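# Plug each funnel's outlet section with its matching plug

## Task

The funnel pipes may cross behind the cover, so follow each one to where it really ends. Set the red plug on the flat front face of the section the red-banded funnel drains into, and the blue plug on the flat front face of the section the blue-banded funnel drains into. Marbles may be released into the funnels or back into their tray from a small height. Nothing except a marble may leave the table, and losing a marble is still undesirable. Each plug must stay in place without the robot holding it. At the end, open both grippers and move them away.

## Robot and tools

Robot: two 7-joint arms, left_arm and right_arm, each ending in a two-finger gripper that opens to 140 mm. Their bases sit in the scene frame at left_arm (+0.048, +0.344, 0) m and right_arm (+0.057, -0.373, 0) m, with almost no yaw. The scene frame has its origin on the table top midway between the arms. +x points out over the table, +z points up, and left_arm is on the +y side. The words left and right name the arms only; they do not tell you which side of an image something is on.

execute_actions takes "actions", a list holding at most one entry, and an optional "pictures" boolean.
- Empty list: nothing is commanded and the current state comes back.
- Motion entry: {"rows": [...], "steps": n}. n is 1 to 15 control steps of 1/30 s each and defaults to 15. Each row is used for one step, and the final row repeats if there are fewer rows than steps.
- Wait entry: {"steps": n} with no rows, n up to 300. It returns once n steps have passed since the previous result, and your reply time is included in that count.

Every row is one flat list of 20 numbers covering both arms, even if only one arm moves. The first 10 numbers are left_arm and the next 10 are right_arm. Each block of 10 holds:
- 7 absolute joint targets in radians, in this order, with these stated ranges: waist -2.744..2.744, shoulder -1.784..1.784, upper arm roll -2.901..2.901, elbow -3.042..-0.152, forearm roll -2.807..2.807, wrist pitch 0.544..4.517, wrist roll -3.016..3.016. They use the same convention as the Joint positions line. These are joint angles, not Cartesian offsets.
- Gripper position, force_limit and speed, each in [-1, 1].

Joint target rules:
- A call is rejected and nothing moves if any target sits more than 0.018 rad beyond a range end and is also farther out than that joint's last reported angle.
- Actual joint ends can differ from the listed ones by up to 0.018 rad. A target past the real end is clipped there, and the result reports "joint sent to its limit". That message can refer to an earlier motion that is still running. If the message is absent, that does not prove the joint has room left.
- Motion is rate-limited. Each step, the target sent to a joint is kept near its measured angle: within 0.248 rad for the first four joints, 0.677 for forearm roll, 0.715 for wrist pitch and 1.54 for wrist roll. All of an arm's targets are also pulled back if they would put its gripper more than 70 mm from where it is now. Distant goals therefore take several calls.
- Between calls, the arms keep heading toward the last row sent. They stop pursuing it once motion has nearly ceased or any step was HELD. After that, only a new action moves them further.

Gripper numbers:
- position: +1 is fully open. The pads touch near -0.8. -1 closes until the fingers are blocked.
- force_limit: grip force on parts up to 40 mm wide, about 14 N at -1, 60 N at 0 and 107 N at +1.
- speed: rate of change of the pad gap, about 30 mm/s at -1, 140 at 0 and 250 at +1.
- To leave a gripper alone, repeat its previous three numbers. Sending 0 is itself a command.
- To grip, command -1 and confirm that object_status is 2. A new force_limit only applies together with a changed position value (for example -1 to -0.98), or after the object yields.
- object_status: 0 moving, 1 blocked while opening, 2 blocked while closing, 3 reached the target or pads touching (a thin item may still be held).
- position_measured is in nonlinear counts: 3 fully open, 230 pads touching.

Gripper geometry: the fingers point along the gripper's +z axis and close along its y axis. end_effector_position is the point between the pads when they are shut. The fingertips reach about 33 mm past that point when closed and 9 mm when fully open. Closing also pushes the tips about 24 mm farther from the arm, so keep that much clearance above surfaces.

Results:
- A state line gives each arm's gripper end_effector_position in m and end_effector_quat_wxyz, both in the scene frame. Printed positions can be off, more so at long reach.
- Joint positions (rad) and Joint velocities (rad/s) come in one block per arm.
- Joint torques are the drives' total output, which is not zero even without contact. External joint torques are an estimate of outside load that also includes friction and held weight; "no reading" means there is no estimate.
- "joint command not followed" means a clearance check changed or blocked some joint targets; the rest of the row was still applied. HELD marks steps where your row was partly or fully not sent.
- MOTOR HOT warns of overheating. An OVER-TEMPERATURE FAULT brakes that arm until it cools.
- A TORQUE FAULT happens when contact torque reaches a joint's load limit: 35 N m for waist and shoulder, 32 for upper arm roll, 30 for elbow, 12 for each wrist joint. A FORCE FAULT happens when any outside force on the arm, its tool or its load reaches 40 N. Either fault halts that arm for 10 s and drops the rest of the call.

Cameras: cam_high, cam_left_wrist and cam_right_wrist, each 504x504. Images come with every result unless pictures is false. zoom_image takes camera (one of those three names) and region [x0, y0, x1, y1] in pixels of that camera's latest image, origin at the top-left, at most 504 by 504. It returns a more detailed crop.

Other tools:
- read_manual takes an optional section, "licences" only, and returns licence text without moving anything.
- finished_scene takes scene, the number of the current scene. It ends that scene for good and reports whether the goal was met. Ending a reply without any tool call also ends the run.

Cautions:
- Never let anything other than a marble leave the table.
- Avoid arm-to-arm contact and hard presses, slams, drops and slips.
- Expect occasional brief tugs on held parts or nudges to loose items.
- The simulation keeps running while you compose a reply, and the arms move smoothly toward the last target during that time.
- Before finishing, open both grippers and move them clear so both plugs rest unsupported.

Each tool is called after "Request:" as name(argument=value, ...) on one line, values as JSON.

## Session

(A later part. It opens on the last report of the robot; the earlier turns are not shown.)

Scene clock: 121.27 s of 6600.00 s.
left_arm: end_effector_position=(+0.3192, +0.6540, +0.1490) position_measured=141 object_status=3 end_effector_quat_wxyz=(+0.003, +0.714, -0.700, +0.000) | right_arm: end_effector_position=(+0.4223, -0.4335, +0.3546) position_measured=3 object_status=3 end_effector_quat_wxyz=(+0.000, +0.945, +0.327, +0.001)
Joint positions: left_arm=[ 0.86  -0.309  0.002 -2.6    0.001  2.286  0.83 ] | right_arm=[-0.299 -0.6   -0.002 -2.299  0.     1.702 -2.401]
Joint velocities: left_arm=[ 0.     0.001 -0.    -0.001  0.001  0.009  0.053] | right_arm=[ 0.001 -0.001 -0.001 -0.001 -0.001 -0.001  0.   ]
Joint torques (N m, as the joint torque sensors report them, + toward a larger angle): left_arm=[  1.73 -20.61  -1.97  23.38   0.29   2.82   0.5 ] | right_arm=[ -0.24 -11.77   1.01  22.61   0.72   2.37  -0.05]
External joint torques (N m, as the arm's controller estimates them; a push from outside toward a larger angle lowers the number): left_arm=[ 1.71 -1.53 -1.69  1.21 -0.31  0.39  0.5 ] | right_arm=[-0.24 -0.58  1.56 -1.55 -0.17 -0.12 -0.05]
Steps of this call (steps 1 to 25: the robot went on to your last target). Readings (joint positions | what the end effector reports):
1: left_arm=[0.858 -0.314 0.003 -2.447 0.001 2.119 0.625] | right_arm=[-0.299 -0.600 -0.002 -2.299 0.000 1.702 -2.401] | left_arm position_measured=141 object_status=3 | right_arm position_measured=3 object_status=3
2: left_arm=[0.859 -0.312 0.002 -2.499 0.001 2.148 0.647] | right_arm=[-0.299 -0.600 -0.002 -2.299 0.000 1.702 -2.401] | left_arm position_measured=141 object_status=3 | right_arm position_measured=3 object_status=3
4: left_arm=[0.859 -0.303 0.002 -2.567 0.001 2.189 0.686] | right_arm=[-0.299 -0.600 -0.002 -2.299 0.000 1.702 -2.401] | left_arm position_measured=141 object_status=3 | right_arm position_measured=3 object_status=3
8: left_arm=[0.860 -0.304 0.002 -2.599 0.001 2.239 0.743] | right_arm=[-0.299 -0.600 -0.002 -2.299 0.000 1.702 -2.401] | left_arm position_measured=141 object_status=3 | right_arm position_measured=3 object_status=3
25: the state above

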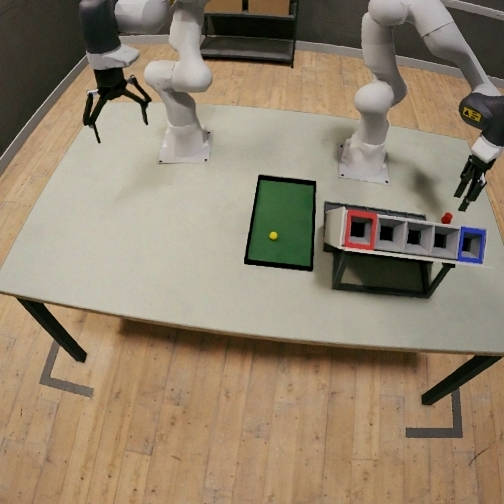

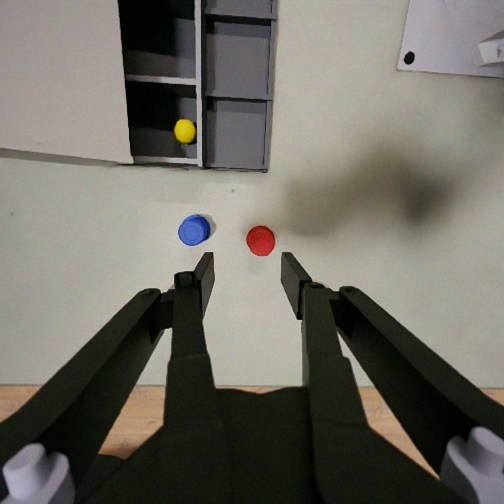

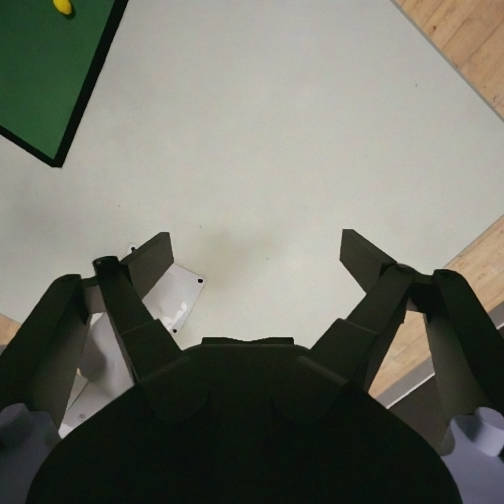

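Request:
execute_actions(actions=[{"rows":[[0.878,-0.377,0,-2.661,0,2.284,0.87,-0.1,-0.6,0,-0.3,-0.6,0,-2.3,0,1.7,-2.405,1,-0.5,0]],"steps":8}], pictures=false)

Request:
execute_actions(actions=[{"rows":[[0.878,-0.34,0,-2.68,0,2.37,0.87,-0.1,-0.6,0,-0.3,-0.6,0,-2.3,0,1.7,-2.405,1,-0.5,0],[0.878,-0.31,0,-2.693,0,2.42,0.87,-0.1,-0.6,0,-0.3,-0.6,0,-2.3,0,1.7,-2.405,1,-0.5,0],[0.878,-0.28,0,-2.705,0,2.47,0.87,-0.1,-0.6,0,-0.3,-0.6,0,-2.3,0,1.7,-2.405,1,-0.5,0],[0.878,-0.25,0,-2.715,0,2.51,0.87,-0.1,-0.6,0,-0.3,-0.6,0,-2.3,0,1.7,-2.405,1,-0.5,0],[0.878,-0.22,0,-2.724,0,2.55,0.87,-0.1,-0.6,0,-0.3,-0.6,0,-2.3,0,1.7,-2.405,1,-0.5,0],[0.878,-0.19,0,-2.732,0,2.58,0.87,-0.1,-0.6,0,-0.3,-0.6,0,-2.3,0,1.7,-2.405,1,-0.5,0],[0.878,-0.16,0,-2.74,0,2.609,0.87,-0.1,-0.6,0,-0.3,-0.6,0,-2.3,0,1.7,-2.405,1,-0.5,0],[0.878,-0.136,0,-2.745,0,2.609,0.87,-0.1,-0.6,0,-0.3,-0.6,0,-2.3,0,1.7,-2.405,1,-0.5,0]]}], pictures=false)

Request:
execute_actions(actions=[{"steps":12}])

Scene clock: 130.33 s of 6600.00 s.
left_arm: end_effector_position=(+0.3036, +0.6447, +0.1502) position_measured=141 object_status=3 end_effector_quat_wxyz=(-0.001, +0.710, -0.705, -0.000) | right_arm: end_effector_position=(+0.4223, -0.4335, +0.3546) position_measured=3 object_status=3 end_effector_quat_wxyz=(+0.000, +0.945, +0.327, +0.001)
Joint positions: left_arm=[ 0.875 -0.373 -0.    -2.657  0.001  2.286  0.858] | right_arm=[-0.299 -0.6   -0.002 -2.299  0.     1.702 -2.401]
Joint velocities: left_arm=[ 0.007 -0.023  0.001 -0.028  0.001  0.     0.029] | right_arm=[-0.002  0.     0.001 -0.     0.     0.     0.001]
Joint torques (N m, as the joint torque sensors report them, + toward a larger angle): left_arm=[  0.87 -17.67  -0.85  23.08   0.39   2.16   0.41] | right_arm=[ -0.33 -11.39   1.52  22.79   0.84   2.43  -0.01]
External joint torques (N m, as the arm's controller estimates them; a push from outside toward a larger angle lowers the number): left_arm=[ 0.93 -1.11 -0.45  0.79 -0.22 -0.3   0.41] | right_arm=[-0.28 -0.28  2.13 -1.38 -0.06 -0.06 -0.01]
Steps of this call (steps 1 to 30: the robot went on to your last target; steps 31 to 90: nothing new was sent; then 5.80 s passed at rest; steps 91 to 98: all 8 steps of this action). Readings (joint positions | what the end effector reports):
91: left_arm=[0.863 -0.323 -0.000 -2.614 0.001 2.289 0.848] | right_arm=[-0.299 -0.600 -0.002 -2.299 0.000 1.702 -2.401] | left_arm position_measured=141 object_status=3 | right_arm position_measured=3 object_status=3
92: left_arm=[0.867 -0.341 -0.000 -2.631 0.001 2.287 0.850] | right_arm=[-0.299 -0.600 -0.002 -2.299 0.000 1.702 -2.401] | left_arm position_measured=141 object_status=3 | right_arm position_measured=3 object_status=3
94: left_arm=[0.873 -0.362 -0.000 -2.648 0.001 2.286 0.853] | right_arm=[-0.299 -0.600 -0.002 -2.299 0.000 1.702 -2.401] | left_arm position_measured=141 object_status=3 | right_arm position_measured=3 object_status=3
98: the state above

Scene clock: 130.83 s of 6600.00 s.
left_arm: end_effector_position=(+0.2949, +0.6347, +0.0469) position_measured=141 object_status=3 end_effector_quat_wxyz=(+0.017, +0.707, -0.707, +0.001) | right_arm: end_effector_position=(+0.4223, -0.4335, +0.3546) position_measured=3 object_status=3 end_effector_quat_wxyz=(+0.000, +0.945, +0.327, +0.001)
Joint positions: left_arm=[ 0.876 -0.137 -0.    -2.747  0.001  2.576  0.864] | right_arm=[-0.299 -0.6   -0.002 -2.299  0.     1.702 -2.401]
Joint velocities: left_arm=[ 0.001  0.    -0.001  0.006  0.001  0.186  0.005] | right_arm=[ 0.001 -0.001  0.    -0.001  0.001 -0.001 -0.   ]
Joint torques (N m, as the joint torque sensors report them, + toward a larger angle): left_arm=[  1.51 -19.89  -0.83  20.21   0.18   2.68   0.3 ] | right_arm=[ -0.4  -11.52   1.67  22.79   0.83   2.27  -0.03]
External joint torques (N m, as the arm's controller estimates them; a push from outside toward a larger angle lowers the number): left_arm=[ 1.51  1.28 -0.71  2.22 -0.23  0.39  0.3 ] | right_arm=[-0.43 -0.27  2.18 -1.43 -0.08 -0.22 -0.03]
Steps of this call (steps 1 to 15: all 15 steps of this action). Readings (joint positions | what the end effector reports):
1: left_arm=[0.876 -0.369 -0.000 -2.660 0.001 2.301 0.859] | right_arm=[-0.299 -0.600 -0.002 -2.299 0.000 1.702 -2.401] | left_arm position_measured=141 object_status=3 | right_arm position_measured=3 object_status=3
2: left_arm=[0.876 -0.357 -0.000 -2.666 0.001 2.322 0.859] | right_arm=[-0.299 -0.600 -0.002 -2.299 0.000 1.702 -2.401] | left_arm position_measured=141 object_status=3 | right_arm position_measured=3 object_status=3
4: left_arm=[0.876 -0.313 -0.000 -2.685 0.001 2.378 0.861] | right_arm=[-0.299 -0.600 -0.002 -2.299 0.000 1.702 -2.401] | left_arm position_measured=141 object_status=3 | right_arm position_measured=3 object_status=3
8: left_arm=[0.876 -0.195 -0.000 -2.726 0.001 2.493 0.863] | right_arm=[-0.299 -0.600 -0.002 -2.299 0.000 1.702 -2.401] | left_arm position_measured=141 object_status=3 | right_arm position_measured=3 object_status=3
15: the state above

Scene clock: 131.23 s of 6600.00 s.
left_arm: end_effector_position=(+0.3009, +0.6417, +0.0494) position_measured=141 object_status=3 end_effector_quat_wxyz=(+0.003, +0.707, -0.707, +0.000) | right_arm: end_effector_position=(+0.4223, -0.4335, +0.3546) position_measured=3 object_status=3 end_effector_quat_wxyz=(+0.000, +0.945, +0.327, +0.001)
Joint positions: left_arm=[ 0.876 -0.137 -0.    -2.746  0.001  2.604  0.866] | right_arm=[-0.299 -0.6   -0.002 -2.299  0.     1.702 -2.401]
Joint velocities: left_arm=[ 0.001  0.    -0.    -0.    -0.     0.017  0.003] | right_arm=[ 0.001 -0.     0.001  0.001  0.001 -0.    -0.   ]
Joint torques (N m, as the joint torque sensors report them, + toward a larger angle): left_arm=[  1.47 -20.64   0.02  20.96   0.26   2.84   0.3 ] | right_arm=[ -0.76 -10.91   1.05  23.57   0.82   2.43  -0.1 ]
External joint torques (N m, as the arm's controller estimates them; a push from outside toward a larger angle lowers the number): left_arm=[ 1.41  0.58  0.08  2.77 -0.14  0.41  0.3 ] | right_arm=[-0.81  0.3   1.53 -0.64 -0.09 -0.06 -0.1 ]
Steps of this call (steps 1 to 12: the robot went on to your last target). Readings (joint positions | what the end effector reports):
1: left_arm=[0.876 -0.137 -0.000 -2.747 0.001 2.581 0.865] | right_arm=[-0.299 -0.600 -0.002 -2.299 0.000 1.702 -2.401] | left_arm position_measured=141 object_status=3 | right_arm position_measured=3 object_status=3
2: left_arm=[0.876 -0.137 -0.000 -2.747 0.001 2.586 0.865] | right_arm=[-0.299 -0.600 -0.002 -2.299 0.000 1.702 -2.401] | left_arm position_measured=141 object_status=3 | right_arm position_measured=3 object_status=3
4: left_arm=[0.876 -0.137 -0.000 -2.746 0.001 2.593 0.865] | right_arm=[-0.299 -0.600 -0.002 -2.299 0.000 1.702 -2.401] | left_arm position_measured=141 object_status=3 | right_arm position_measured=3 object_status=3
8: left_arm=[0.876 -0.137 -0.000 -2.746 0.001 2.600 0.865] | right_arm=[-0.299 -0.600 -0.002 -2.299 0.000 1.702 -2.401] | left_arm position_measured=141 object_status=3 | right_arm position_measured=3 object_status=3
12: the state above

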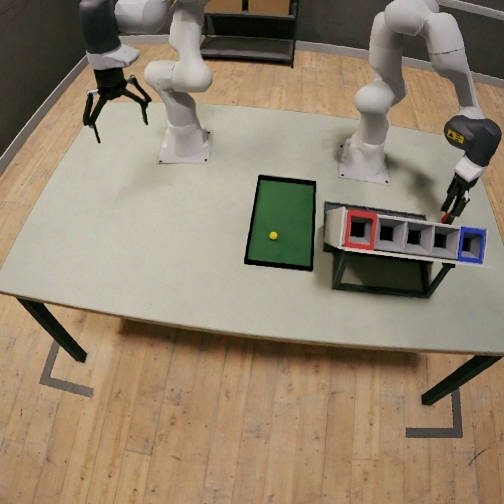

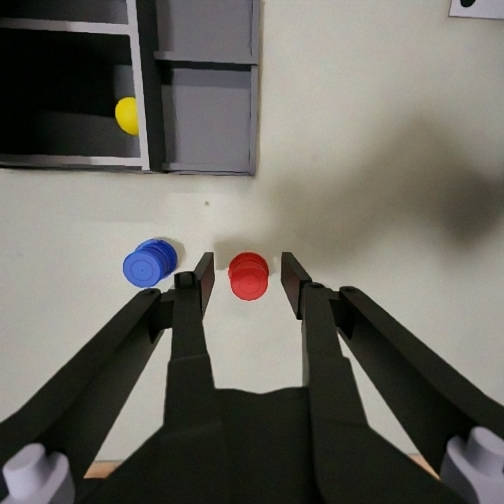

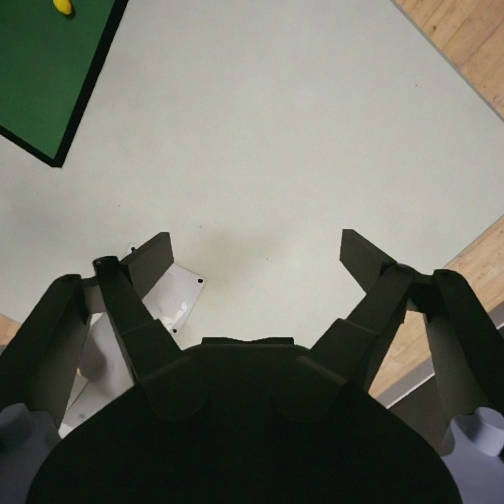

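Request:
execute_actions(actions=[{"rows":[[0.878,-0.136,0,-2.745,0,2.609,0.87,-1,-0.6,-0.3,-0.3,-0.6,0,-2.3,0,1.7,-2.405,1,-0.5,0]]}], pictures=false)

Request:
execute_actions(actions=[{"rows":[[0.878,-0.4,0,-2.68,0,2.28,0.87,-1,-0.6,-0.3,-0.3,-0.6,0,-2.3,0,1.7,-2.405,1,-0.5,0]],"steps":10}], pictures=false)

Request:
execute_actions(actions=[{"rows":[[0.8,-0.751,0,-2.93,0,2.179,-0.5,-1,-0.6,-0.3,-0.3,-0.6,0,-2.3,0,1.7,-2.405,1,-0.5,0]]}], pictures=false)

Request:
execute_actions(actions=[{"rows":[[0.1,-0.751,0,-2.93,0,2.179,-1.48,-1,-0.6,-0.3,-0.3,-0.6,0,-2.3,0,1.7,-2.405,1,-0.5,0]]}], pictures=false)

Request:
execute_actions(actions=[{"steps":25}])

Scene clock: 146.53 s of 6600.00 s.
left_arm: end_effector_position=(+0.3018, +0.6428, +0.0499) position_measured=189 object_status=2 end_effector_quat_wxyz=(+0.001, +0.707, -0.707, -0.000) | right_arm: end_effector_position=(+0.4223, -0.4335, +0.3546) position_measured=3 object_status=3 end_effector_quat_wxyz=(+0.000, +0.945, +0.327, +0.001)
Joint positions: left_arm=[ 0.876 -0.137 -0.    -2.746  0.001  2.607  0.866] | right_arm=[-0.299 -0.6   -0.002 -2.299  0.     1.702 -2.401]
Joint velocities: left_arm=[-0.     0.    -0.    -0.001 -0.     0.001  0.   ] | right_arm=[ 0.002 -0.001  0.     0.     0.001  0.    -0.001]
Joint torques (N m, as the joint torque sensors report them, + toward a larger angle): left_arm=[  1.59 -20.17  -0.49  20.31   0.23   2.78   0.33] | right_arm=[ -1.06 -10.89   1.3   22.56   0.73   2.34  -0.09]
External joint torques (N m, as the arm's controller estimates them; a push from outside toward a larger angle lowers the number): left_arm=[ 1.56  1.08 -0.39  2.04 -0.18  0.34  0.33] | right_arm=[-1.13  0.42  1.76 -1.75 -0.18 -0.16 -0.09]
Steps of this call (steps 1 to 30: the robot went on to your last target; steps 31 to 90: nothing new was sent; then 11.80 s passed at rest; steps 91 to 105: all 15 steps of this action). Readings (joint positions | what the end effector reports):
91: left_arm=[0.876 -0.137 -0.000 -2.746 0.001 2.606 0.866] | right_arm=[-0.299 -0.600 -0.002 -2.299 0.000 1.702 -2.401] | left_arm position_measured=141 object_status=0 | right_arm position_measured=3 object_status=3
92: left_arm=[0.876 -0.137 -0.000 -2.746 0.001 2.606 0.866] | right_arm=[-0.299 -0.600 -0.002 -2.299 0.000 1.702 -2.401] | left_arm position_measured=146 object_status=0 | right_arm position_measured=3 object_status=3
94: left_arm=[0.876 -0.137 -0.000 -2.746 0.001 2.606 0.866] | right_arm=[-0.299 -0.600 -0.002 -2.299 0.000 1.702 -2.401] | left_arm position_measured=158 object_status=0 | right_arm position_measured=3 object_status=3
98: left_arm=[0.876 -0.137 -0.000 -2.746 0.001 2.607 0.866] | right_arm=[-0.299 -0.600 -0.002 -2.299 0.000 1.702 -2.401] | left_arm position_measured=181 object_status=0 | right_arm position_measured=3 object_status=3
105: the state above

Scene clock: 146.87 s of 6600.00 s.
left_arm: end_effector_position=(+0.3112, +0.6539, +0.1581) position_measured=189 object_status=2 end_effector_quat_wxyz=(-0.031, +0.706, -0.707, -0.003) | right_arm: end_effector_position=(+0.4223, -0.4335, +0.3546) position_measured=3 object_status=3 end_effector_quat_wxyz=(+0.000, +0.945, +0.327, +0.001)
Joint positions: left_arm=[ 0.876 -0.4   -0.    -2.675  0.001  2.337  0.866] | right_arm=[-0.299 -0.6   -0.002 -2.299  0.     1.702 -2.401]
Joint velocities: left_arm=[ 0.001  0.    -0.    -0.038 -0.001 -0.329  0.001] | right_arm=[-0.001  0.001  0.002  0.    -0.    -0.    -0.   ]
Joint torques (N m, as the joint torque sensors report them, + toward a larger angle): left_arm=[  1.76 -15.74  -0.29  23.92   0.44   2.12   0.28] | right_arm=[ -0.93 -10.78   0.81  22.83   0.81   2.49  -0.13]
External joint torques (N m, as the arm's controller estimates them; a push from outside toward a larger angle lowers the number): left_arm=[ 1.76 -0.52  0.07  1.64 -0.17 -0.5   0.29] | right_arm=[-0.95  0.42  1.31 -1.41 -0.09 -0.01 -0.13]
Steps of this call (steps 1 to 10: all 10 steps of this action). Readings (joint positions | what the end effector reports):
1: left_arm=[0.876 -0.164 -0.000 -2.744 0.001 2.562 0.866] | right_arm=[-0.299 -0.600 -0.002 -2.299 0.000 1.702 -2.401] | left_arm position_measured=189 object_status=2 | right_arm position_measured=3 object_status=3
2: left_arm=[0.876 -0.215 -0.000 -2.737 0.001 2.521 0.866] | right_arm=[-0.299 -0.600 -0.002 -2.299 0.000 1.702 -2.401] | left_arm position_measured=189 object_status=2 | right_arm position_measured=3 object_status=3
4: left_arm=[0.876 -0.316 -0.000 -2.705 0.001 2.446 0.866] | right_arm=[-0.299 -0.600 -0.002 -2.299 0.000 1.702 -2.401] | left_arm position_measured=189 object_status=2 | right_arm position_measured=3 object_status=3
8: left_arm=[0.876 -0.397 -0.000 -2.674 0.001 2.363 0.866] | right_arm=[-0.299 -0.600 -0.002 -2.299 0.000 1.702 -2.401] | left_arm position_measured=189 object_status=2 | right_arm position_measured=3 object_status=3
10: the state above

Scene clock: 147.37 s of 6600.00 s.
left_arm: end_effector_position=(+0.2575, +0.5571, +0.1510) position_measured=189 object_status=2 end_effector_quat_wxyz=(-0.005, +0.958, -0.288, +0.002) | right_arm: end_effector_position=(+0.4223, -0.4335, +0.3546) position_measured=3 object_status=3 end_effector_quat_wxyz=(+0.000, +0.945, +0.327, +0.001)
Joint positions: left_arm=[ 0.802 -0.748 -0.    -2.928  0.001  2.191 -0.195] | right_arm=[-0.299 -0.6   -0.002 -2.299  0.     1.702 -2.401]
Joint velocities: left_arm=[-0.002 -0.008 -0.001 -0.009  0.001 -0.059 -0.998] | right_arm=[-0.    -0.001 -0.001  0.002  0.001  0.002  0.   ]
Joint torques (N m, as the joint torque sensors report them, + toward a larger angle): left_arm=[-1.16 -7.25 -1.66 25.22  0.34  2.26 -0.16] | right_arm=[ -0.44 -11.48   1.27  23.42   0.75   2.35  -0.06]
External joint torques (N m, as the arm's controller estimates them; a push from outside toward a larger angle lowers the number): left_arm=[-1.19 -1.65 -1.05  1.64 -0.32 -0.35 -0.18] | right_arm=[-0.48 -0.2   1.78 -0.88 -0.15 -0.15 -0.06]
Steps of this call (steps 1 to 15: all 15 steps of this action). Readings (joint positions | what the end effector reports):
1: left_arm=[0.867 -0.427 0.002 -2.704 0.001 2.328 0.798] | right_arm=[-0.299 -0.600 -0.002 -2.299 0.000 1.702 -2.401] | left_arm position_measured=189 object_status=2 | right_arm position_measured=3 object_status=3
2: left_arm=[0.855 -0.472 0.002 -2.748 0.001 2.312 0.720] | right_arm=[-0.299 -0.600 -0.002 -2.299 0.000 1.702 -2.401] | left_arm position_measured=189 object_status=2 | right_arm position_measured=3 object_status=3
4: left_arm=[0.829 -0.594 0.001 -2.841 0.001 2.273 0.509] | right_arm=[-0.299 -0.600 -0.002 -2.299 0.000 1.702 -2.401] | left_arm position_measured=189 object_status=2 | right_arm position_measured=3 object_status=3
8: left_arm=[0.806 -0.728 -0.000 -2.912 0.001 2.221 0.152] | right_arm=[-0.299 -0.600 -0.002 -2.299 0.000 1.702 -2.401] | left_arm position_measured=189 object_status=2 | right_arm position_measured=3 object_status=3
15: the state above

Scene clock: 147.87 s of 6600.00 s.
left_arm: end_effector_position=(+0.3426, +0.3728, +0.1503) position_measured=189 object_status=2 end_effector_quat_wxyz=(-0.002, +0.991, -0.131, +0.001) | right_arm: end_effector_position=(+0.4223, -0.4335, +0.3546) position_measured=3 object_status=3 end_effector_quat_wxyz=(+0.000, +0.945, +0.327, +0.001)
Joint positions: left_arm=[ 0.107 -0.749 -0.003 -2.929  0.001  2.183 -1.214] | right_arm=[-0.299 -0.6   -0.002 -2.299  0.     1.702 -2.401]
Joint velocities: left_arm=[-0.072  0.001  0.013 -0.002  0.002 -0.008 -0.868] | right_arm=[ 0.001 -0.     0.001 -0.     0.001  0.     0.001]
Joint torques (N m, as the joint torque sensors report them, + toward a larger angle): left_arm=[-2.12 -6.18  0.88 24.67  0.29  2.19 -0.28] | right_arm=[ -1.   -11.28   1.7   23.08   0.81   2.34  -0.07]
External joint torques (N m, as the arm's controller estimates them; a push from outside toward a larger angle lowers the number): left_arm=[-2.65 -0.75  1.19  1.54 -0.42 -0.33 -0.29] | right_arm=[-1.09 -0.05  2.14 -1.12 -0.1  -0.15 -0.07]
Steps of this call (steps 1 to 15: all 15 steps of this action). Readings (joint positions | what the end effector reports):
1: left_arm=[0.747 -0.748 0.011 -2.929 0.001 2.189 -0.315] | right_arm=[-0.299 -0.600 -0.002 -2.299 0.000 1.702 -2.401] | left_arm position_measured=189 object_status=2 | right_arm position_measured=3 object_status=3
2: left_arm=[0.673 -0.748 0.009 -2.929 0.001 2.189 -0.427] | right_arm=[-0.299 -0.600 -0.002 -2.299 0.000 1.702 -2.401] | left_arm position_measured=189 object_status=2 | right_arm position_measured=3 object_status=3
4: left_arm=[0.524 -0.749 0.004 -2.929 0.001 2.187 -0.620] | right_arm=[-0.299 -0.600 -0.002 -2.299 0.000 1.702 -2.401] | left_arm position_measured=189 object_status=2 | right_arm position_measured=3 object_status=3
8: left_arm=[0.232 -0.749 -0.000 -2.929 0.001 2.186 -0.912] | right_arm=[-0.299 -0.600 -0.002 -2.299 0.000 1.702 -2.401] | left_arm position_measured=189 object_status=2 | right_arm position_measured=3 object_status=3
15: the state above

Scene clock: 148.70 s of 6600.00 s.
left_arm: end_effector_position=(+0.3423, +0.3715, +0.1501) position_measured=189 object_status=2 end_effector_quat_wxyz=(-0.001, +1.000, -0.011, +0.001) | right_arm: end_effector_position=(+0.4223, -0.4335, +0.3546) position_measured=3 object_status=3 end_effector_quat_wxyz=(+0.000, +0.945, +0.327, +0.001)
Joint positions: left_arm=[ 0.102 -0.749 -0.002 -2.929  0.001  2.182 -1.459] | right_arm=[-0.299 -0.6   -0.002 -2.299  0.     1.702 -2.401]
Joint velocities: left_arm=[ 0.001 -0.001  0.    -0.    -0.001 -0.001 -0.057] | right_arm=[ 0.002  0.001 -0.001 -0.001 -0.     0.     0.   ]
Joint torques (N m, as the joint torque sensors report them, + toward a larger angle): left_arm=[-1.67 -6.16  0.83 24.86  0.3   2.26 -0.3 ] | right_arm=[ -0.68 -10.59   2.13  23.16   0.67   2.28  -0.08]
External joint torques (N m, as the arm's controller estimates them; a push from outside toward a larger angle lowers the number): left_arm=[-1.7  -0.66  1.45  1.62 -0.42 -0.26 -0.3 ] | right_arm=[-0.68  0.43  2.69 -0.95 -0.23 -0.2  -0.08]
Steps of this call (steps 1 to 25: the robot went on to your last target). Readings (joint positions | what the end effector reports):
1: left_arm=[0.105 -0.749 -0.003 -2.929 0.001 2.183 -1.241] | right_arm=[-0.299 -0.600 -0.002 -2.299 0.000 1.702 -2.401] | left_arm position_measured=189 object_status=2 | right_arm position_measured=3 object_status=3
2: left_arm=[0.104 -0.749 -0.003 -2.929 0.001 2.182 -1.266] | right_arm=[-0.299 -0.600 -0.002 -2.299 0.000 1.702 -2.401] | left_arm position_measured=189 object_status=2 | right_arm position_measured=3 object_status=3
4: left_arm=[0.103 -0.749 -0.002 -2.929 0.001 2.182 -1.307] | right_arm=[-0.299 -0.600 -0.002 -2.299 0.000 1.702 -2.401] | left_arm position_measured=189 object_status=2 | right_arm position_measured=3 object_status=3
8: left_arm=[0.102 -0.749 -0.002 -2.929 0.001 2.182 -1.367] | right_arm=[-0.299 -0.600 -0.002 -2.299 0.000 1.702 -2.401] | left_arm position_measured=189 object_status=2 | right_arm position_measured=3 object_status=3
25: the state above

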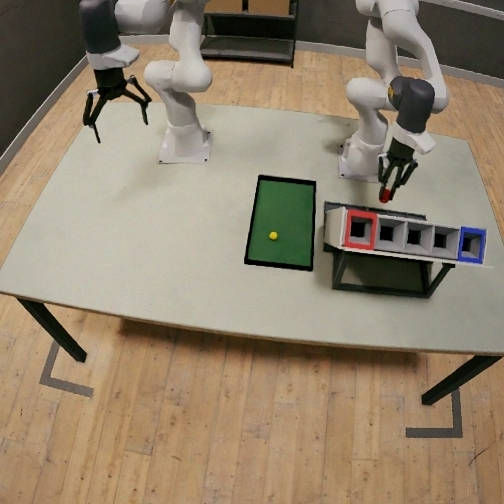

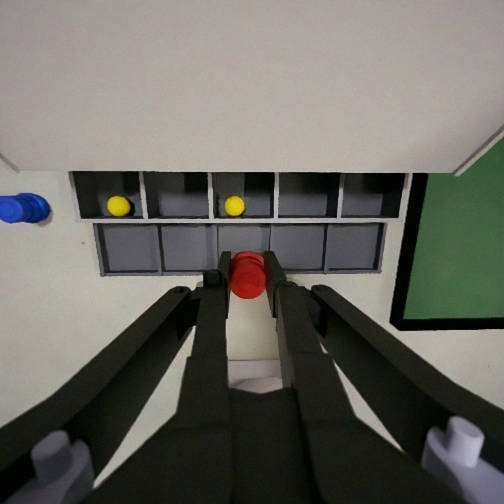

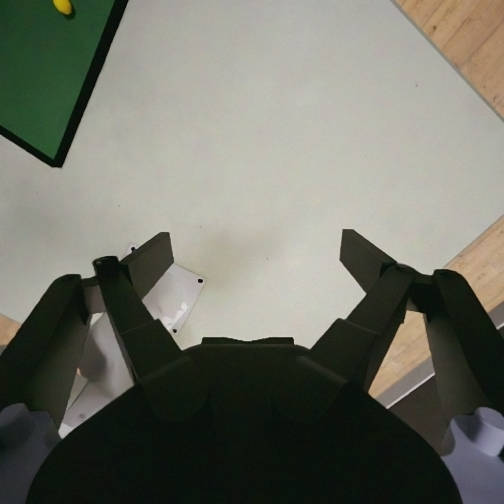

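Request:
execute_actions(actions=[{"rows":[[0.11,-0.71,0,-2.955,0,2.27,-1.47,-1,-0.6,-0.3,-0.3,-0.6,0,-2.3,0,1.7,-2.405,1,-0.5,0],[0.117,-0.68,0,-2.972,0,2.33,-1.47,-1,-0.6,-0.3,-0.3,-0.6,0,-2.3,0,1.7,-2.405,1,-0.5,0],[0.117,-0.65,0,-2.988,0,2.38,-1.47,-1,-0.6,-0.3,-0.3,-0.6,0,-2.3,0,1.7,-2.405,1,-0.5,0],[0.117,-0.62,0,-3.003,0,2.42,-1.47,-1,-0.6,-0.3,-0.3,-0.6,0,-2.3,0,1.7,-2.405,1,-0.5,0],[0.117,-0.598,0,-3.013,0,2.45,-1.47,-1,-0.6,-0.3,-0.3,-0.6,0,-2.3,0,1.7,-2.405,1,-0.5,0],[0.117,-0.58,0,-3.018,0,2.48,-1.47,-1,-0.6,-0.3,-0.3,-0.6,0,-2.3,0,1.7,-2.405,1,-0.5,0],[0.117,-0.565,0,-3.022,0,2.5,-1.47,-1,-0.6,-0.3,-0.3,-0.6,0,-2.3,0,1.7,-2.405,1,-0.5,0],[0.117,-0.55,0,-3.026,0,2.52,-1.47,-1,-0.6,-0.3,-0.3,-0.6,0,-2.3,0,1.7,-2.405,1,-0.5,0],[0.117,-0.535,0,-3.03,0,2.53,-1.47,-1,-0.6,-0.3,-0.3,-0.6,0,-2.3,0,1.7,-2.405,1,-0.5,0],[0.117,-0.52,0,-3.033,0,2.536,-1.47,-1,-0.6,-0.3,-0.3,-0.6,0,-2.3,0,1.7,-2.405,1,-0.5,0],[0.117,-0.501,0,-3.037,0,2.536,-1.47,-1,-0.6,-0.3,-0.3,-0.6,0,-2.3,0,1.7,-2.405,1,-0.5,0]]}], pictures=false)

Request:
execute_actions(actions=[{"steps":15}])

Scene clock: 157.23 s of 6600.00 s.
left_arm: end_effector_position=(+0.3301, +0.3738, +0.0609) position_measured=189 object_status=2 end_effector_quat_wxyz=(+0.001, +1.000, +0.003, -0.017) | right_arm: end_effector_position=(+0.4223, -0.4335, +0.3546) position_measured=3 object_status=3 end_effector_quat_wxyz=(+0.000, +0.945, +0.327, +0.001)
Joint positions: left_arm=[ 0.115 -0.506 -0.001 -3.037  0.001  2.496 -1.474] | right_arm=[-0.299 -0.6   -0.002 -2.299  0.     1.702 -2.401]
Joint velocities: left_arm=[ 0.001  0.072  0.001 -0.014  0.001  0.213  0.002] | right_arm=[-0.     0.001 -0.001 -0.001  0.     0.    -0.001]
Joint torques (N m, as the joint torque sensors report them, + toward a larger angle): left_arm=[  1.03 -10.79  -0.48  21.96   0.14   3.19   0.31] | right_arm=[  0.15 -10.86   1.51  22.61   0.73   2.31  -0.04]
External joint torques (N m, as the arm's controller estimates them; a push from outside toward a larger angle lowers the number): left_arm=[ 1.    0.23 -0.05  1.32 -0.36  0.53  0.32] | right_arm=[ 0.21  0.33  2.14 -1.59 -0.17 -0.18 -0.04]
Steps of this call (steps 1 to 30: the robot went on to your last target; steps 31 to 90: nothing new was sent; then 5.03 s passed at rest; steps 91 to 105: all 15 steps of this action). Readings (joint positions | what the end effector reports):
91: left_arm=[0.103 -0.743 -0.002 -2.933 0.001 2.197 -1.476] | right_arm=[-0.299 -0.600 -0.002 -2.299 0.000 1.702 -2.401] | left_arm position_measured=189 object_status=2 | right_arm position_measured=3 object_status=3
92: left_arm=[0.107 -0.728 -0.002 -2.940 0.001 2.221 -1.476] | right_arm=[-0.299 -0.600 -0.002 -2.299 0.000 1.702 -2.401] | left_arm position_measured=189 object_status=2 | right_arm position_measured=3 object_status=3
94: left_arm=[0.111 -0.681 -0.001 -2.966 0.001 2.280 -1.475] | right_arm=[-0.299 -0.600 -0.002 -2.299 0.000 1.702 -2.401] | left_arm position_measured=189 object_status=2 | right_arm position_measured=3 object_status=3
98: left_arm=[0.114 -0.587 -0.001 -3.013 0.001 2.392 -1.475] | right_arm=[-0.299 -0.600 -0.002 -2.299 0.000 1.702 -2.401] | left_arm position_measured=189 object_status=2 | right_arm position_measured=3 object_status=3
105: the state above

Scene clock: 157.73 s of 6600.00 s.
left_arm: end_effector_position=(+0.3403, +0.3748, +0.0628) position_measured=189 object_status=2 end_effector_quat_wxyz=(-0.001, +1.000, +0.003, -0.001) | right_arm: end_effector_position=(+0.4223, -0.4335, +0.3546) position_measured=3 object_status=3 end_effector_quat_wxyz=(+0.000, +0.945, +0.327, +0.001)
Joint positions: left_arm=[ 0.115 -0.503 -0.001 -3.037  0.001  2.531 -1.474] | right_arm=[-0.299 -0.6   -0.002 -2.299  0.     1.702 -2.401]
Joint velocities: left_arm=[-0.    -0.     0.    -0.001  0.001  0.011  0.   ] | right_arm=[ 0.001 -0.001  0.     0.    -0.     0.001 -0.   ]
Joint torques (N m, as the joint torque sensors report them, + toward a larger angle): left_arm=[ 1.25 -8.1  -0.44 21.2   0.22  3.01  0.26] | right_arm=[ -0.6  -11.38   1.82  22.88   0.84   2.48   0.  ]
External joint torques (N m, as the arm's controller estimates them; a push from outside toward a larger angle lowers the number): left_arm=[ 1.24  1.56  0.02  1.79 -0.27  0.49  0.26] | right_arm=[-0.62 -0.16  2.34 -1.34 -0.07 -0.01  0.  ]
Steps of this call (steps 1 to 15: the robot went on to your last target). Readings (joint positions | what the end effector reports):
1: left_arm=[0.115 -0.505 -0.001 -3.037 0.001 2.503 -1.474] | right_arm=[-0.299 -0.600 -0.002 -2.299 0.000 1.702 -2.401] | left_arm position_measured=189 object_status=2 | right_arm position_measured=3 object_status=3
2: left_arm=[0.115 -0.504 -0.001 -3.037 0.001 2.508 -1.474] | right_arm=[-0.299 -0.600 -0.002 -2.299 0.000 1.702 -2.401] | left_arm position_measured=189 object_status=2 | right_arm position_measured=3 object_status=3
4: left_arm=[0.115 -0.503 -0.001 -3.037 0.001 2.516 -1.474] | right_arm=[-0.299 -0.600 -0.002 -2.299 0.000 1.702 -2.401] | left_arm position_measured=189 object_status=2 | right_arm position_measured=3 object_status=3
8: left_arm=[0.115 -0.503 -0.001 -3.037 0.001 2.526 -1.474] | right_arm=[-0.299 -0.600 -0.002 -2.299 0.000 1.702 -2.401] | left_arm position_measured=189 object_status=2 | right_arm position_measured=3 object_status=3
15: the state above

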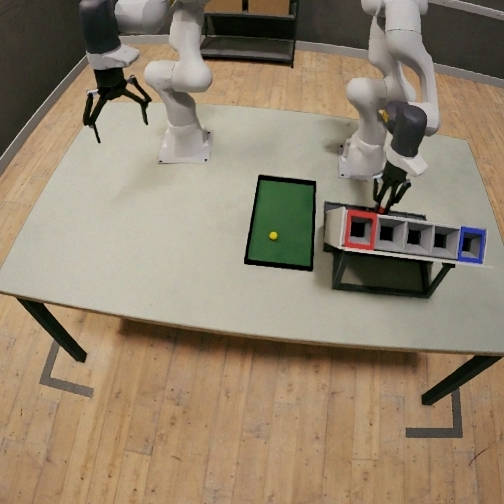

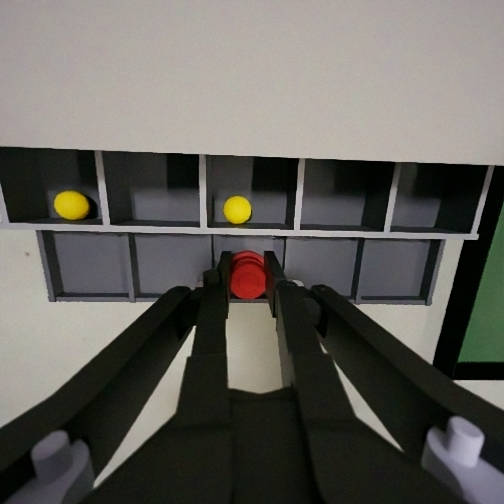

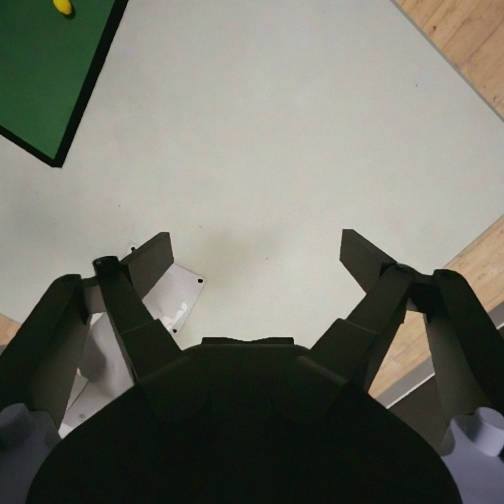

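Request:
execute_actions(actions=[{"rows":[[0.117,-0.49,0,-3.037,0,2.55,-1.47,-1,-0.6,-0.3,-0.3,-0.6,0,-2.3,0,1.7,-2.405,1,-0.5,0],[0.117,-0.479,0,-3.037,0,2.558,-1.47,-1,-0.6,-0.3,-0.3,-0.6,0,-2.3,0,1.7,-2.405,1,-0.5,0]],"steps":12}], pictures=false)

Request:
execute_actions(actions=[{"rows":[[0.117,-0.479,0,-3.037,0,2.558,-1.47,-0.25,-0.6,-0.3,-0.3,-0.6,0,-2.3,0,1.7,-2.405,1,-0.5,0]],"steps":12}], pictures=false)

Request:
execute_actions(actions=[{"rows":[[0.117,-0.52,0,-3.033,0,2.47,-1.47,-0.25,-0.6,-0.3,-0.3,-0.6,0,-2.3,0,1.7,-2.405,1,-0.5,0],[0.117,-0.55,0,-3.026,0,2.42,-1.47,-0.25,-0.6,-0.3,-0.3,-0.6,0,-2.3,0,1.7,-2.405,1,-0.5,0],[0.117,-0.58,0,-3.018,0,2.38,-1.47,-0.25,-0.6,-0.3,-0.3,-0.6,0,-2.3,0,1.7,-2.405,1,-0.5,0],[0.117,-0.61,0,-3.008,0,2.34,-1.47,-0.25,-0.6,-0.3,-0.3,-0.6,0,-2.3,0,1.7,-2.405,1,-0.5,0],[0.117,-0.64,0,-2.993,0,2.3,-1.47,-0.25,-0.6,-0.3,-0.3,-0.6,0,-2.3,0,1.7,-2.405,1,-0.5,0],[0.117,-0.67,0,-2.978,0,2.26,-1.47,-0.25,-0.6,-0.3,-0.3,-0.6,0,-2.3,0,1.7,-2.405,1,-0.5,0],[0.117,-0.71,0,-2.955,0,2.21,-1.47,-0.25,-0.6,-0.3,-0.3,-0.6,0,-2.3,0,1.7,-2.405,1,-0.5,0],[0.117,-0.751,0,-2.93,0,2.179,-1.47,-0.25,-0.6,-0.3,-0.3,-0.6,0,-2.3,0,1.7,-2.405,1,-0.5,0]]}])

Request:
execute_actions(actions=[{"rows":[[0.72,-0.751,0,-2.93,0,2.179,0.71,-0.1,-0.6,-0.3,-0.3,-0.6,0,-2.3,0,1.7,-2.405,1,-0.5,0]]}], pictures=false)

Request:
execute_actions(actions=[{"rows":[[0.72,-0.222,0,-2.513,0,2.291,0.71,-0.1,-0.6,-0.3,-0.3,-0.6,0,-2.3,0,1.7,-2.405,1,-0.5,0]]}], pictures=false)

Request:
execute_actions(actions=[{"steps":20}])

Scene clock: 169.90 s of 6600.00 s.
left_arm: end_effector_position=(+0.3412, +0.3749, +0.0583) position_measured=189 object_status=2 end_effector_quat_wxyz=(-0.001, +1.000, +0.003, -0.001) | right_arm: end_effector_position=(+0.4223, -0.4335, +0.3546) position_measured=3 object_status=3 end_effector_quat_wxyz=(+0.000, +0.945, +0.327, +0.001)
Joint positions: left_arm=[ 0.115 -0.481 -0.001 -3.037  0.001  2.553 -1.474] | right_arm=[-0.299 -0.6   -0.002 -2.299  0.     1.702 -2.401]
Joint velocities: left_arm=[ 0.001  0.001  0.001 -0.001 -0.     0.013  0.002] | right_arm=[-0.001 -0.001 -0.    -0.001 -0.     0.    -0.   ]
Joint torques (N m, as the joint torque sensors report them, + toward a larger angle): left_arm=[ 1.81 -8.13 -0.14 20.48  0.06  2.94  0.36] | right_arm=[ -0.46 -10.96   1.62  23.     0.75   2.46  -0.02]
External joint torques (N m, as the arm's controller estimates them; a push from outside toward a larger angle lowers the number): left_arm=[ 1.8   1.84  0.29  1.48 -0.42  0.45  0.36] | right_arm=[-0.41  0.31  2.24 -1.22 -0.14 -0.02 -0.02]
Steps of this call (steps 1 to 15: the robot went on to your last target; steps 16 to 90: nothing new was sent; then 8.77 s passed at rest; steps 91 to 102: all 12 steps of this action). Readings (joint positions | what the end effector reports):
91: left_arm=[0.115 -0.501 -0.001 -3.037 0.001 2.536 -1.474] | right_arm=[-0.299 -0.600 -0.002 -2.299 0.000 1.702 -2.401] | left_arm position_measured=189 object_status=2 | right_arm position_measured=3 object_status=3
92: left_arm=[0.115 -0.496 -0.001 -3.037 0.001 2.539 -1.474] | right_arm=[-0.299 -0.600 -0.002 -2.299 0.000 1.702 -2.401] | left_arm position_measured=189 object_status=2 | right_arm position_measured=3 object_status=3
94: left_arm=[0.115 -0.487 -0.001 -3.037 0.001 2.544 -1.474] | right_arm=[-0.299 -0.600 -0.002 -2.299 0.000 1.702 -2.401] | left_arm position_measured=189 object_status=2 | right_arm position_measured=3 object_status=3
98: left_arm=[0.115 -0.482 -0.001 -3.037 0.001 2.550 -1.474] | right_arm=[-0.299 -0.600 -0.002 -2.299 0.000 1.702 -2.401] | left_arm position_measured=189 object_status=2 | right_arm position_measured=3 object_status=3
102: the state above

Scene clock: 170.30 s of 6600.00 s.
left_arm: end_effector_position=(+0.3419, +0.3750, +0.0584) position_measured=160 object_status=0 end_effector_quat_wxyz=(-0.001, +1.000, +0.003, -0.000) | right_arm: end_effector_position=(+0.4223, -0.4335, +0.3546) position_measured=3 object_status=3 end_effector_quat_wxyz=(+0.000, +0.945, +0.327, +0.001)
Joint positions: left_arm=[ 0.115 -0.481 -0.001 -3.037  0.001  2.555 -1.474] | right_arm=[-0.299 -0.6   -0.002 -2.299  0.     1.702 -2.401]
Joint velocities: left_arm=[ 0.001  0.001  0.001  0.    -0.001  0.001 -0.001] | right_arm=[-0.001 -0.001 -0.001  0.    -0.     0.001 -0.001]
Joint torques (N m, as the joint torque sensors report them, + toward a larger angle): left_arm=[ 1.54 -8.07  0.25 20.62  0.11  2.99  0.33] | right_arm=[ -0.31 -11.33   1.58  23.13   0.79   2.29  -0.03]
External joint torques (N m, as the arm's controller estimates them; a push from outside toward a larger angle lowers the number): left_arm=[ 1.49  1.93  0.65  1.51 -0.37  0.47  0.33] | right_arm=[-0.25 -0.17  2.2  -1.07 -0.11 -0.2  -0.03]
Steps of this call (steps 1 to 12: all 12 steps of this action). Readings (joint positions | what the end effector reports):
1: left_arm=[0.115 -0.481 -0.001 -3.037 0.001 2.553 -1.474] | right_arm=[-0.299 -0.600 -0.002 -2.299 0.000 1.702 -2.401] | left_arm position_measured=189 object_status=0 | right_arm position_measured=3 object_status=3
2: left_arm=[0.115 -0.481 -0.001 -3.037 0.001 2.554 -1.474] | right_arm=[-0.299 -0.600 -0.002 -2.299 0.000 1.702 -2.401] | left_arm position_measured=188 object_status=0 | right_arm position_measured=3 object_status=3
4: left_arm=[0.115 -0.481 -0.001 -3.037 0.001 2.554 -1.474] | right_arm=[-0.299 -0.600 -0.002 -2.299 0.000 1.702 -2.401] | left_arm position_measured=173 object_status=0 | right_arm position_measured=3 object_status=3
8: left_arm=[0.115 -0.481 -0.001 -3.037 0.001 2.555 -1.474] | right_arm=[-0.299 -0.600 -0.002 -2.299 0.000 1.702 -2.401] | left_arm position_measured=160 object_status=0 | right_arm position_measured=3 object_status=3
12: the state above

Scene clock: 170.80 s of 6600.00 s.
left_arm: end_effector_position=(+0.3551, +0.3766, +0.1541) position_measured=160 object_status=3 end_effector_quat_wxyz=(-0.003, +1.000, +0.003, +0.021) | right_arm: end_effector_position=(+0.4223, -0.4335, +0.3546) position_measured=3 object_status=3 end_effector_quat_wxyz=(+0.000, +0.945, +0.327, +0.001)
Joint positions: left_arm=[ 0.115 -0.749 -0.001 -2.929  0.001  2.223 -1.474] | right_arm=[-0.299 -0.6   -0.002 -2.299  0.     1.702 -2.401]
Joint velocities: left_arm=[-0.    -0.004 -0.001 -0.    -0.002 -0.254  0.001] | right_arm=[ 0.001 -0.002 -0.001 -0.     0.     0.     0.   ]
Joint torques (N m, as the joint torque sensors report them, + toward a larger angle): left_arm=[ 1.27 -6.62 -0.14 25.04  0.36  2.27  0.29] | right_arm=[ -1.79 -11.03   1.69  22.34   0.81   2.43   0.  ]
External joint torques (N m, as the arm's controller estimates them; a push from outside toward a larger angle lowers the number): left_arm=[ 1.3  -1.28  0.55  1.78 -0.36 -0.43  0.29] | right_arm=[-1.78  0.18  2.26 -1.85 -0.09 -0.05  0.  ]
Steps of this call (steps 1 to 15: all 15 steps of this action). Readings (joint positions | what the end effector reports):
1: left_arm=[0.115 -0.488 -0.001 -3.037 0.001 2.541 -1.474] | right_arm=[-0.299 -0.600 -0.002 -2.299 0.000 1.702 -2.401] | left_arm position_measured=160 object_status=0 | right_arm position_measured=3 object_status=3
2: left_arm=[0.115 -0.504 -0.001 -3.036 0.001 2.519 -1.474] | right_arm=[-0.299 -0.600 -0.002 -2.299 0.000 1.702 -2.401] | left_arm position_measured=160 object_status=3 | right_arm position_measured=3 object_status=3
4: left_arm=[0.115 -0.550 -0.001 -3.027 0.001 2.467 -1.474] | right_arm=[-0.299 -0.600 -0.002 -2.299 0.000 1.702 -2.401] | left_arm position_measured=160 object_status=3 | right_arm position_measured=3 object_status=3
8: left_arm=[0.115 -0.670 -0.001 -2.976 0.001 2.336 -1.474] | right_arm=[-0.299 -0.600 -0.002 -2.299 0.000 1.702 -2.401] | left_arm position_measured=160 object_status=3 | right_arm position_measured=3 object_status=3
15: the state above

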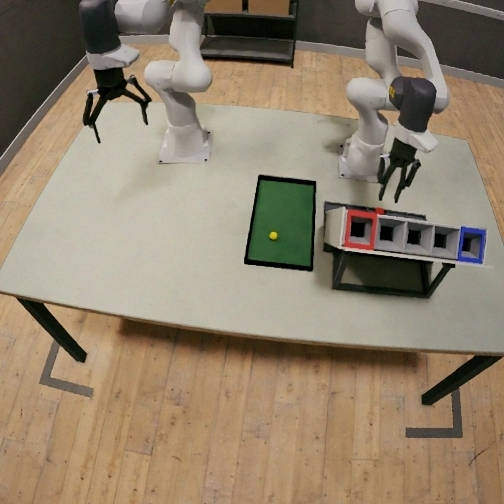

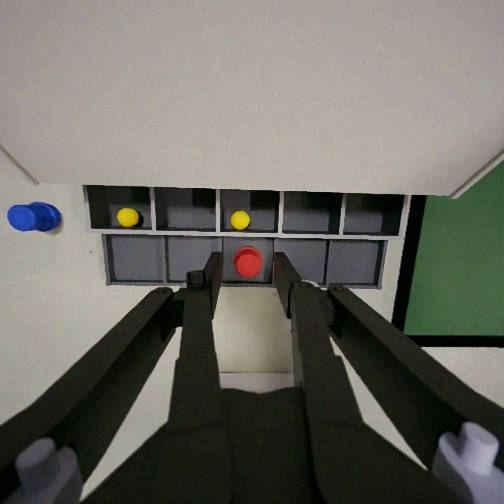

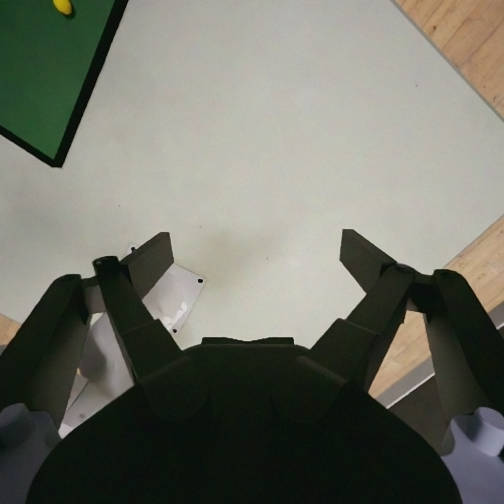

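Scene clock: 171.30 s of 6600.00 s.
left_arm: end_effector_position=(+0.2736, +0.5368, +0.1505) position_measured=141 object_status=3 end_effector_quat_wxyz=(-0.002, +0.858, -0.514, +0.001) | right_arm: end_effector_position=(+0.4223, -0.4335, +0.3546) position_measured=3 object_status=3 end_effector_quat_wxyz=(+0.000, +0.945, +0.327, +0.001)
Joint positions: left_arm=[ 0.715 -0.749  0.003 -2.929  0.001  2.184  0.215] | right_arm=[-0.299 -0.6   -0.002 -2.299  0.     1.702 -2.401]
Joint velocities: left_arm=[ 0.039 -0.    -0.011 -0.001 -0.    -0.016  1.628] | right_arm=[ 0.001 -0.    -0.    -0.001 -0.    -0.     0.   ]
Joint torques (N m, as the joint torque sensors report them, + toward a larger angle): left_arm=[ 1.06 -6.86 -2.32 24.08  0.39  2.03  0.83] | right_arm=[ -0.38 -11.39   1.32  22.74   0.77   2.41  -0.05]
External joint torques (N m, as the arm's controller estimates them; a push from outside toward a larger angle lowers the number): left_arm=[ 1.37 -1.43 -1.5   0.85 -0.25 -0.47  0.85] | right_arm=[-0.4  -0.28  1.85 -1.38 -0.13 -0.07 -0.05]
Steps of this call (steps 1 to 15: all 15 steps of this action). Readings (joint positions | what the end effector reports):
1: left_arm=[0.169 -0.749 -0.012 -2.929 0.001 2.217 -1.336] | right_arm=[-0.299 -0.600 -0.002 -2.299 0.000 1.702 -2.401] | left_arm position_measured=160 object_status=0 | right_arm position_measured=3 object_status=3
2: left_arm=[0.241 -0.749 -0.009 -2.929 0.001 2.211 -1.192] | right_arm=[-0.299 -0.600 -0.002 -2.299 0.000 1.702 -2.401] | left_arm position_measured=155 object_status=0 | right_arm position_measured=3 object_status=3
4: left_arm=[0.388 -0.749 -0.005 -2.929 0.001 2.203 -0.899] | right_arm=[-0.299 -0.600 -0.002 -2.299 0.000 1.702 -2.401] | left_arm position_measured=144 object_status=0 | right_arm position_measured=3 object_status=3
8: left_arm=[0.643 -0.749 0.003 -2.929 0.001 2.193 -0.352] | right_arm=[-0.299 -0.600 -0.002 -2.299 0.000 1.702 -2.401] | left_arm position_measured=141 object_status=0 | right_arm position_measured=3 object_status=3
15: the state above

Scene clock: 171.80 s of 6600.00 s.
left_arm: end_effector_position=(+0.3784, +0.6276, +0.1467) position_measured=141 object_status=3 end_effector_quat_wxyz=(+0.008, +0.748, -0.664, -0.001) | right_arm: end_effector_position=(+0.4223, -0.4335, +0.3546) position_measured=3 object_status=3 end_effector_quat_wxyz=(+0.000, +0.945, +0.327, +0.001)
Joint positions: left_arm=[ 0.718 -0.224  0.001 -2.519  0.     2.28   0.589] | right_arm=[-0.299 -0.6   -0.002 -2.299  0.     1.702 -2.401]
Joint velocities: left_arm=[ 0.002  0.006  0.     0.056 -0.001  0.047  0.386] | right_arm=[ 0.     0.     0.001  0.    -0.    -0.001  0.   ]
Joint torques (N m, as the joint torque sensors report them, + toward a larger angle): left_arm=[  1.75 -20.82  -2.3   24.64   0.45   2.92   0.59] | right_arm=[  0.14 -11.53   1.89  23.12   0.73   2.39   0.05]
External joint torques (N m, as the arm's controller estimates them; a push from outside toward a larger angle lowers the number): left_arm=[ 1.74  2.08 -2.1   2.31 -0.13  0.47  0.59] | right_arm=[ 0.08 -0.28  2.35 -1.15 -0.18 -0.11  0.05]
Steps of this call (steps 1 to 15: all 15 steps of this action). Readings (joint positions | what the end effector reports):
1: left_arm=[0.716 -0.715 0.003 -2.898 0.000 2.189 0.247] | right_arm=[-0.299 -0.600 -0.002 -2.299 0.000 1.702 -2.401] | left_arm position_measured=141 object_status=3 | right_arm position_measured=3 object_status=3
2: left_arm=[0.716 -0.665 0.003 -2.849 0.000 2.199 0.276] | right_arm=[-0.299 -0.600 -0.002 -2.299 0.000 1.702 -2.401] | left_arm position_measured=141 object_status=3 | right_arm position_measured=3 object_status=3
4: left_arm=[0.716 -0.565 0.003 -2.747 0.000 2.218 0.331] | right_arm=[-0.299 -0.600 -0.002 -2.299 0.000 1.702 -2.401] | left_arm position_measured=141 object_status=3 | right_arm position_measured=3 object_status=3
8: left_arm=[0.717 -0.320 0.002 -2.553 0.000 2.261 0.455] | right_arm=[-0.299 -0.600 -0.002 -2.299 0.000 1.702 -2.401] | left_arm position_measured=141 object_status=3 | right_arm position_measured=3 object_status=3
15: the state above

Scene clock: 172.47 s of 6600.00 s.
left_arm: end_effector_position=(+0.3821, +0.6309, +0.1494) position_measured=141 object_status=3 end_effector_quat_wxyz=(+0.001, +0.713, -0.702, -0.000) | right_arm: end_effector_position=(+0.4223, -0.4335, +0.3546) position_measured=3 object_status=3 end_effector_quat_wxyz=(+0.000, +0.945, +0.327, +0.001)
Joint positions: left_arm=[ 0.718 -0.224  0.001 -2.515  0.     2.288  0.693] | right_arm=[-0.299 -0.6   -0.002 -2.299  0.     1.702 -2.401]
Joint velocities: left_arm=[-0.001  0.    -0.     0.001 -0.     0.001  0.042] | right_arm=[ 0.     0.001 -0.001 -0.    -0.001 -0.     0.001]
Joint torques (N m, as the joint torque sensors report them, + toward a larger angle): left_arm=[  1.08 -20.72  -1.58  24.79   0.38   2.89   0.32] | right_arm=[ -0.61 -11.35   0.76  22.76   0.78   2.32   0.02]
External joint torques (N m, as the arm's controller estimates them; a push from outside toward a larger angle lowers the number): left_arm=[ 1.17  1.42 -1.28  2.57 -0.21  0.44  0.32] | right_arm=[-0.57 -0.31  1.36 -1.36 -0.12 -0.16  0.02]
Steps of this call (steps 1 to 20: the robot went on to your last target). Readings (joint positions | what the end effector reports):
1: left_arm=[0.718 -0.224 0.001 -2.518 0.000 2.282 0.602] | right_arm=[-0.299 -0.600 -0.002 -2.299 0.000 1.702 -2.401] | left_arm position_measured=141 object_status=3 | right_arm position_measured=3 object_status=3
2: left_arm=[0.718 -0.224 0.001 -2.516 0.000 2.283 0.612] | right_arm=[-0.299 -0.600 -0.002 -2.299 0.000 1.702 -2.401] | left_arm position_measured=141 object_status=3 | right_arm position_measured=3 object_status=3
4: left_arm=[0.718 -0.224 0.001 -2.515 0.000 2.285 0.631] | right_arm=[-0.299 -0.600 -0.002 -2.299 0.000 1.702 -2.401] | left_arm position_measured=141 object_status=3 | right_arm position_measured=3 object_status=3
8: left_arm=[0.718 -0.224 0.001 -2.515 0.000 2.287 0.657] | right_arm=[-0.299 -0.600 -0.002 -2.299 0.000 1.702 -2.401] | left_arm position_measured=141 object_status=3 | right_arm position_measured=3 object_status=3
20: the state above

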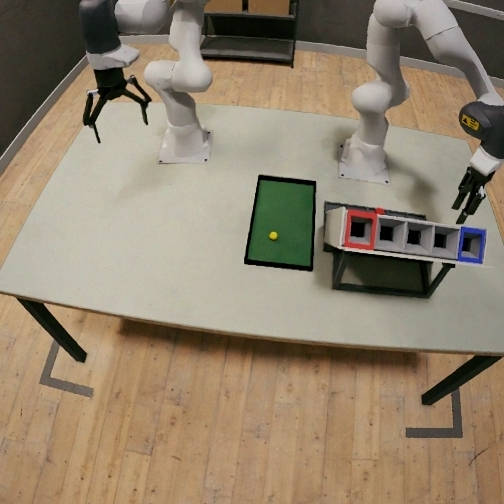

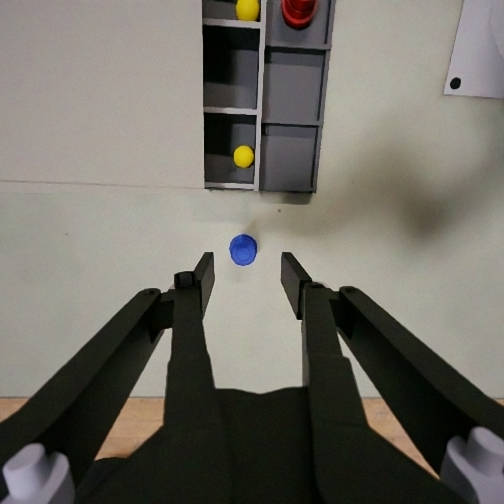

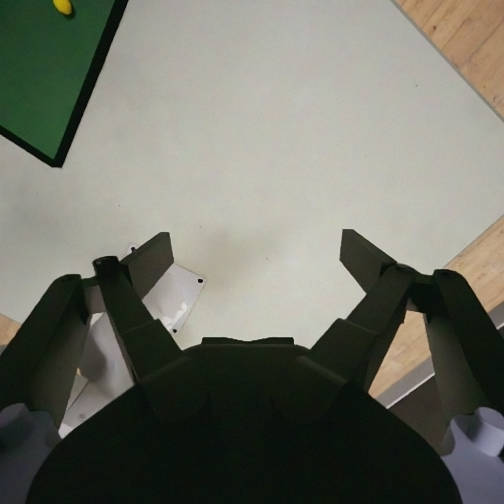

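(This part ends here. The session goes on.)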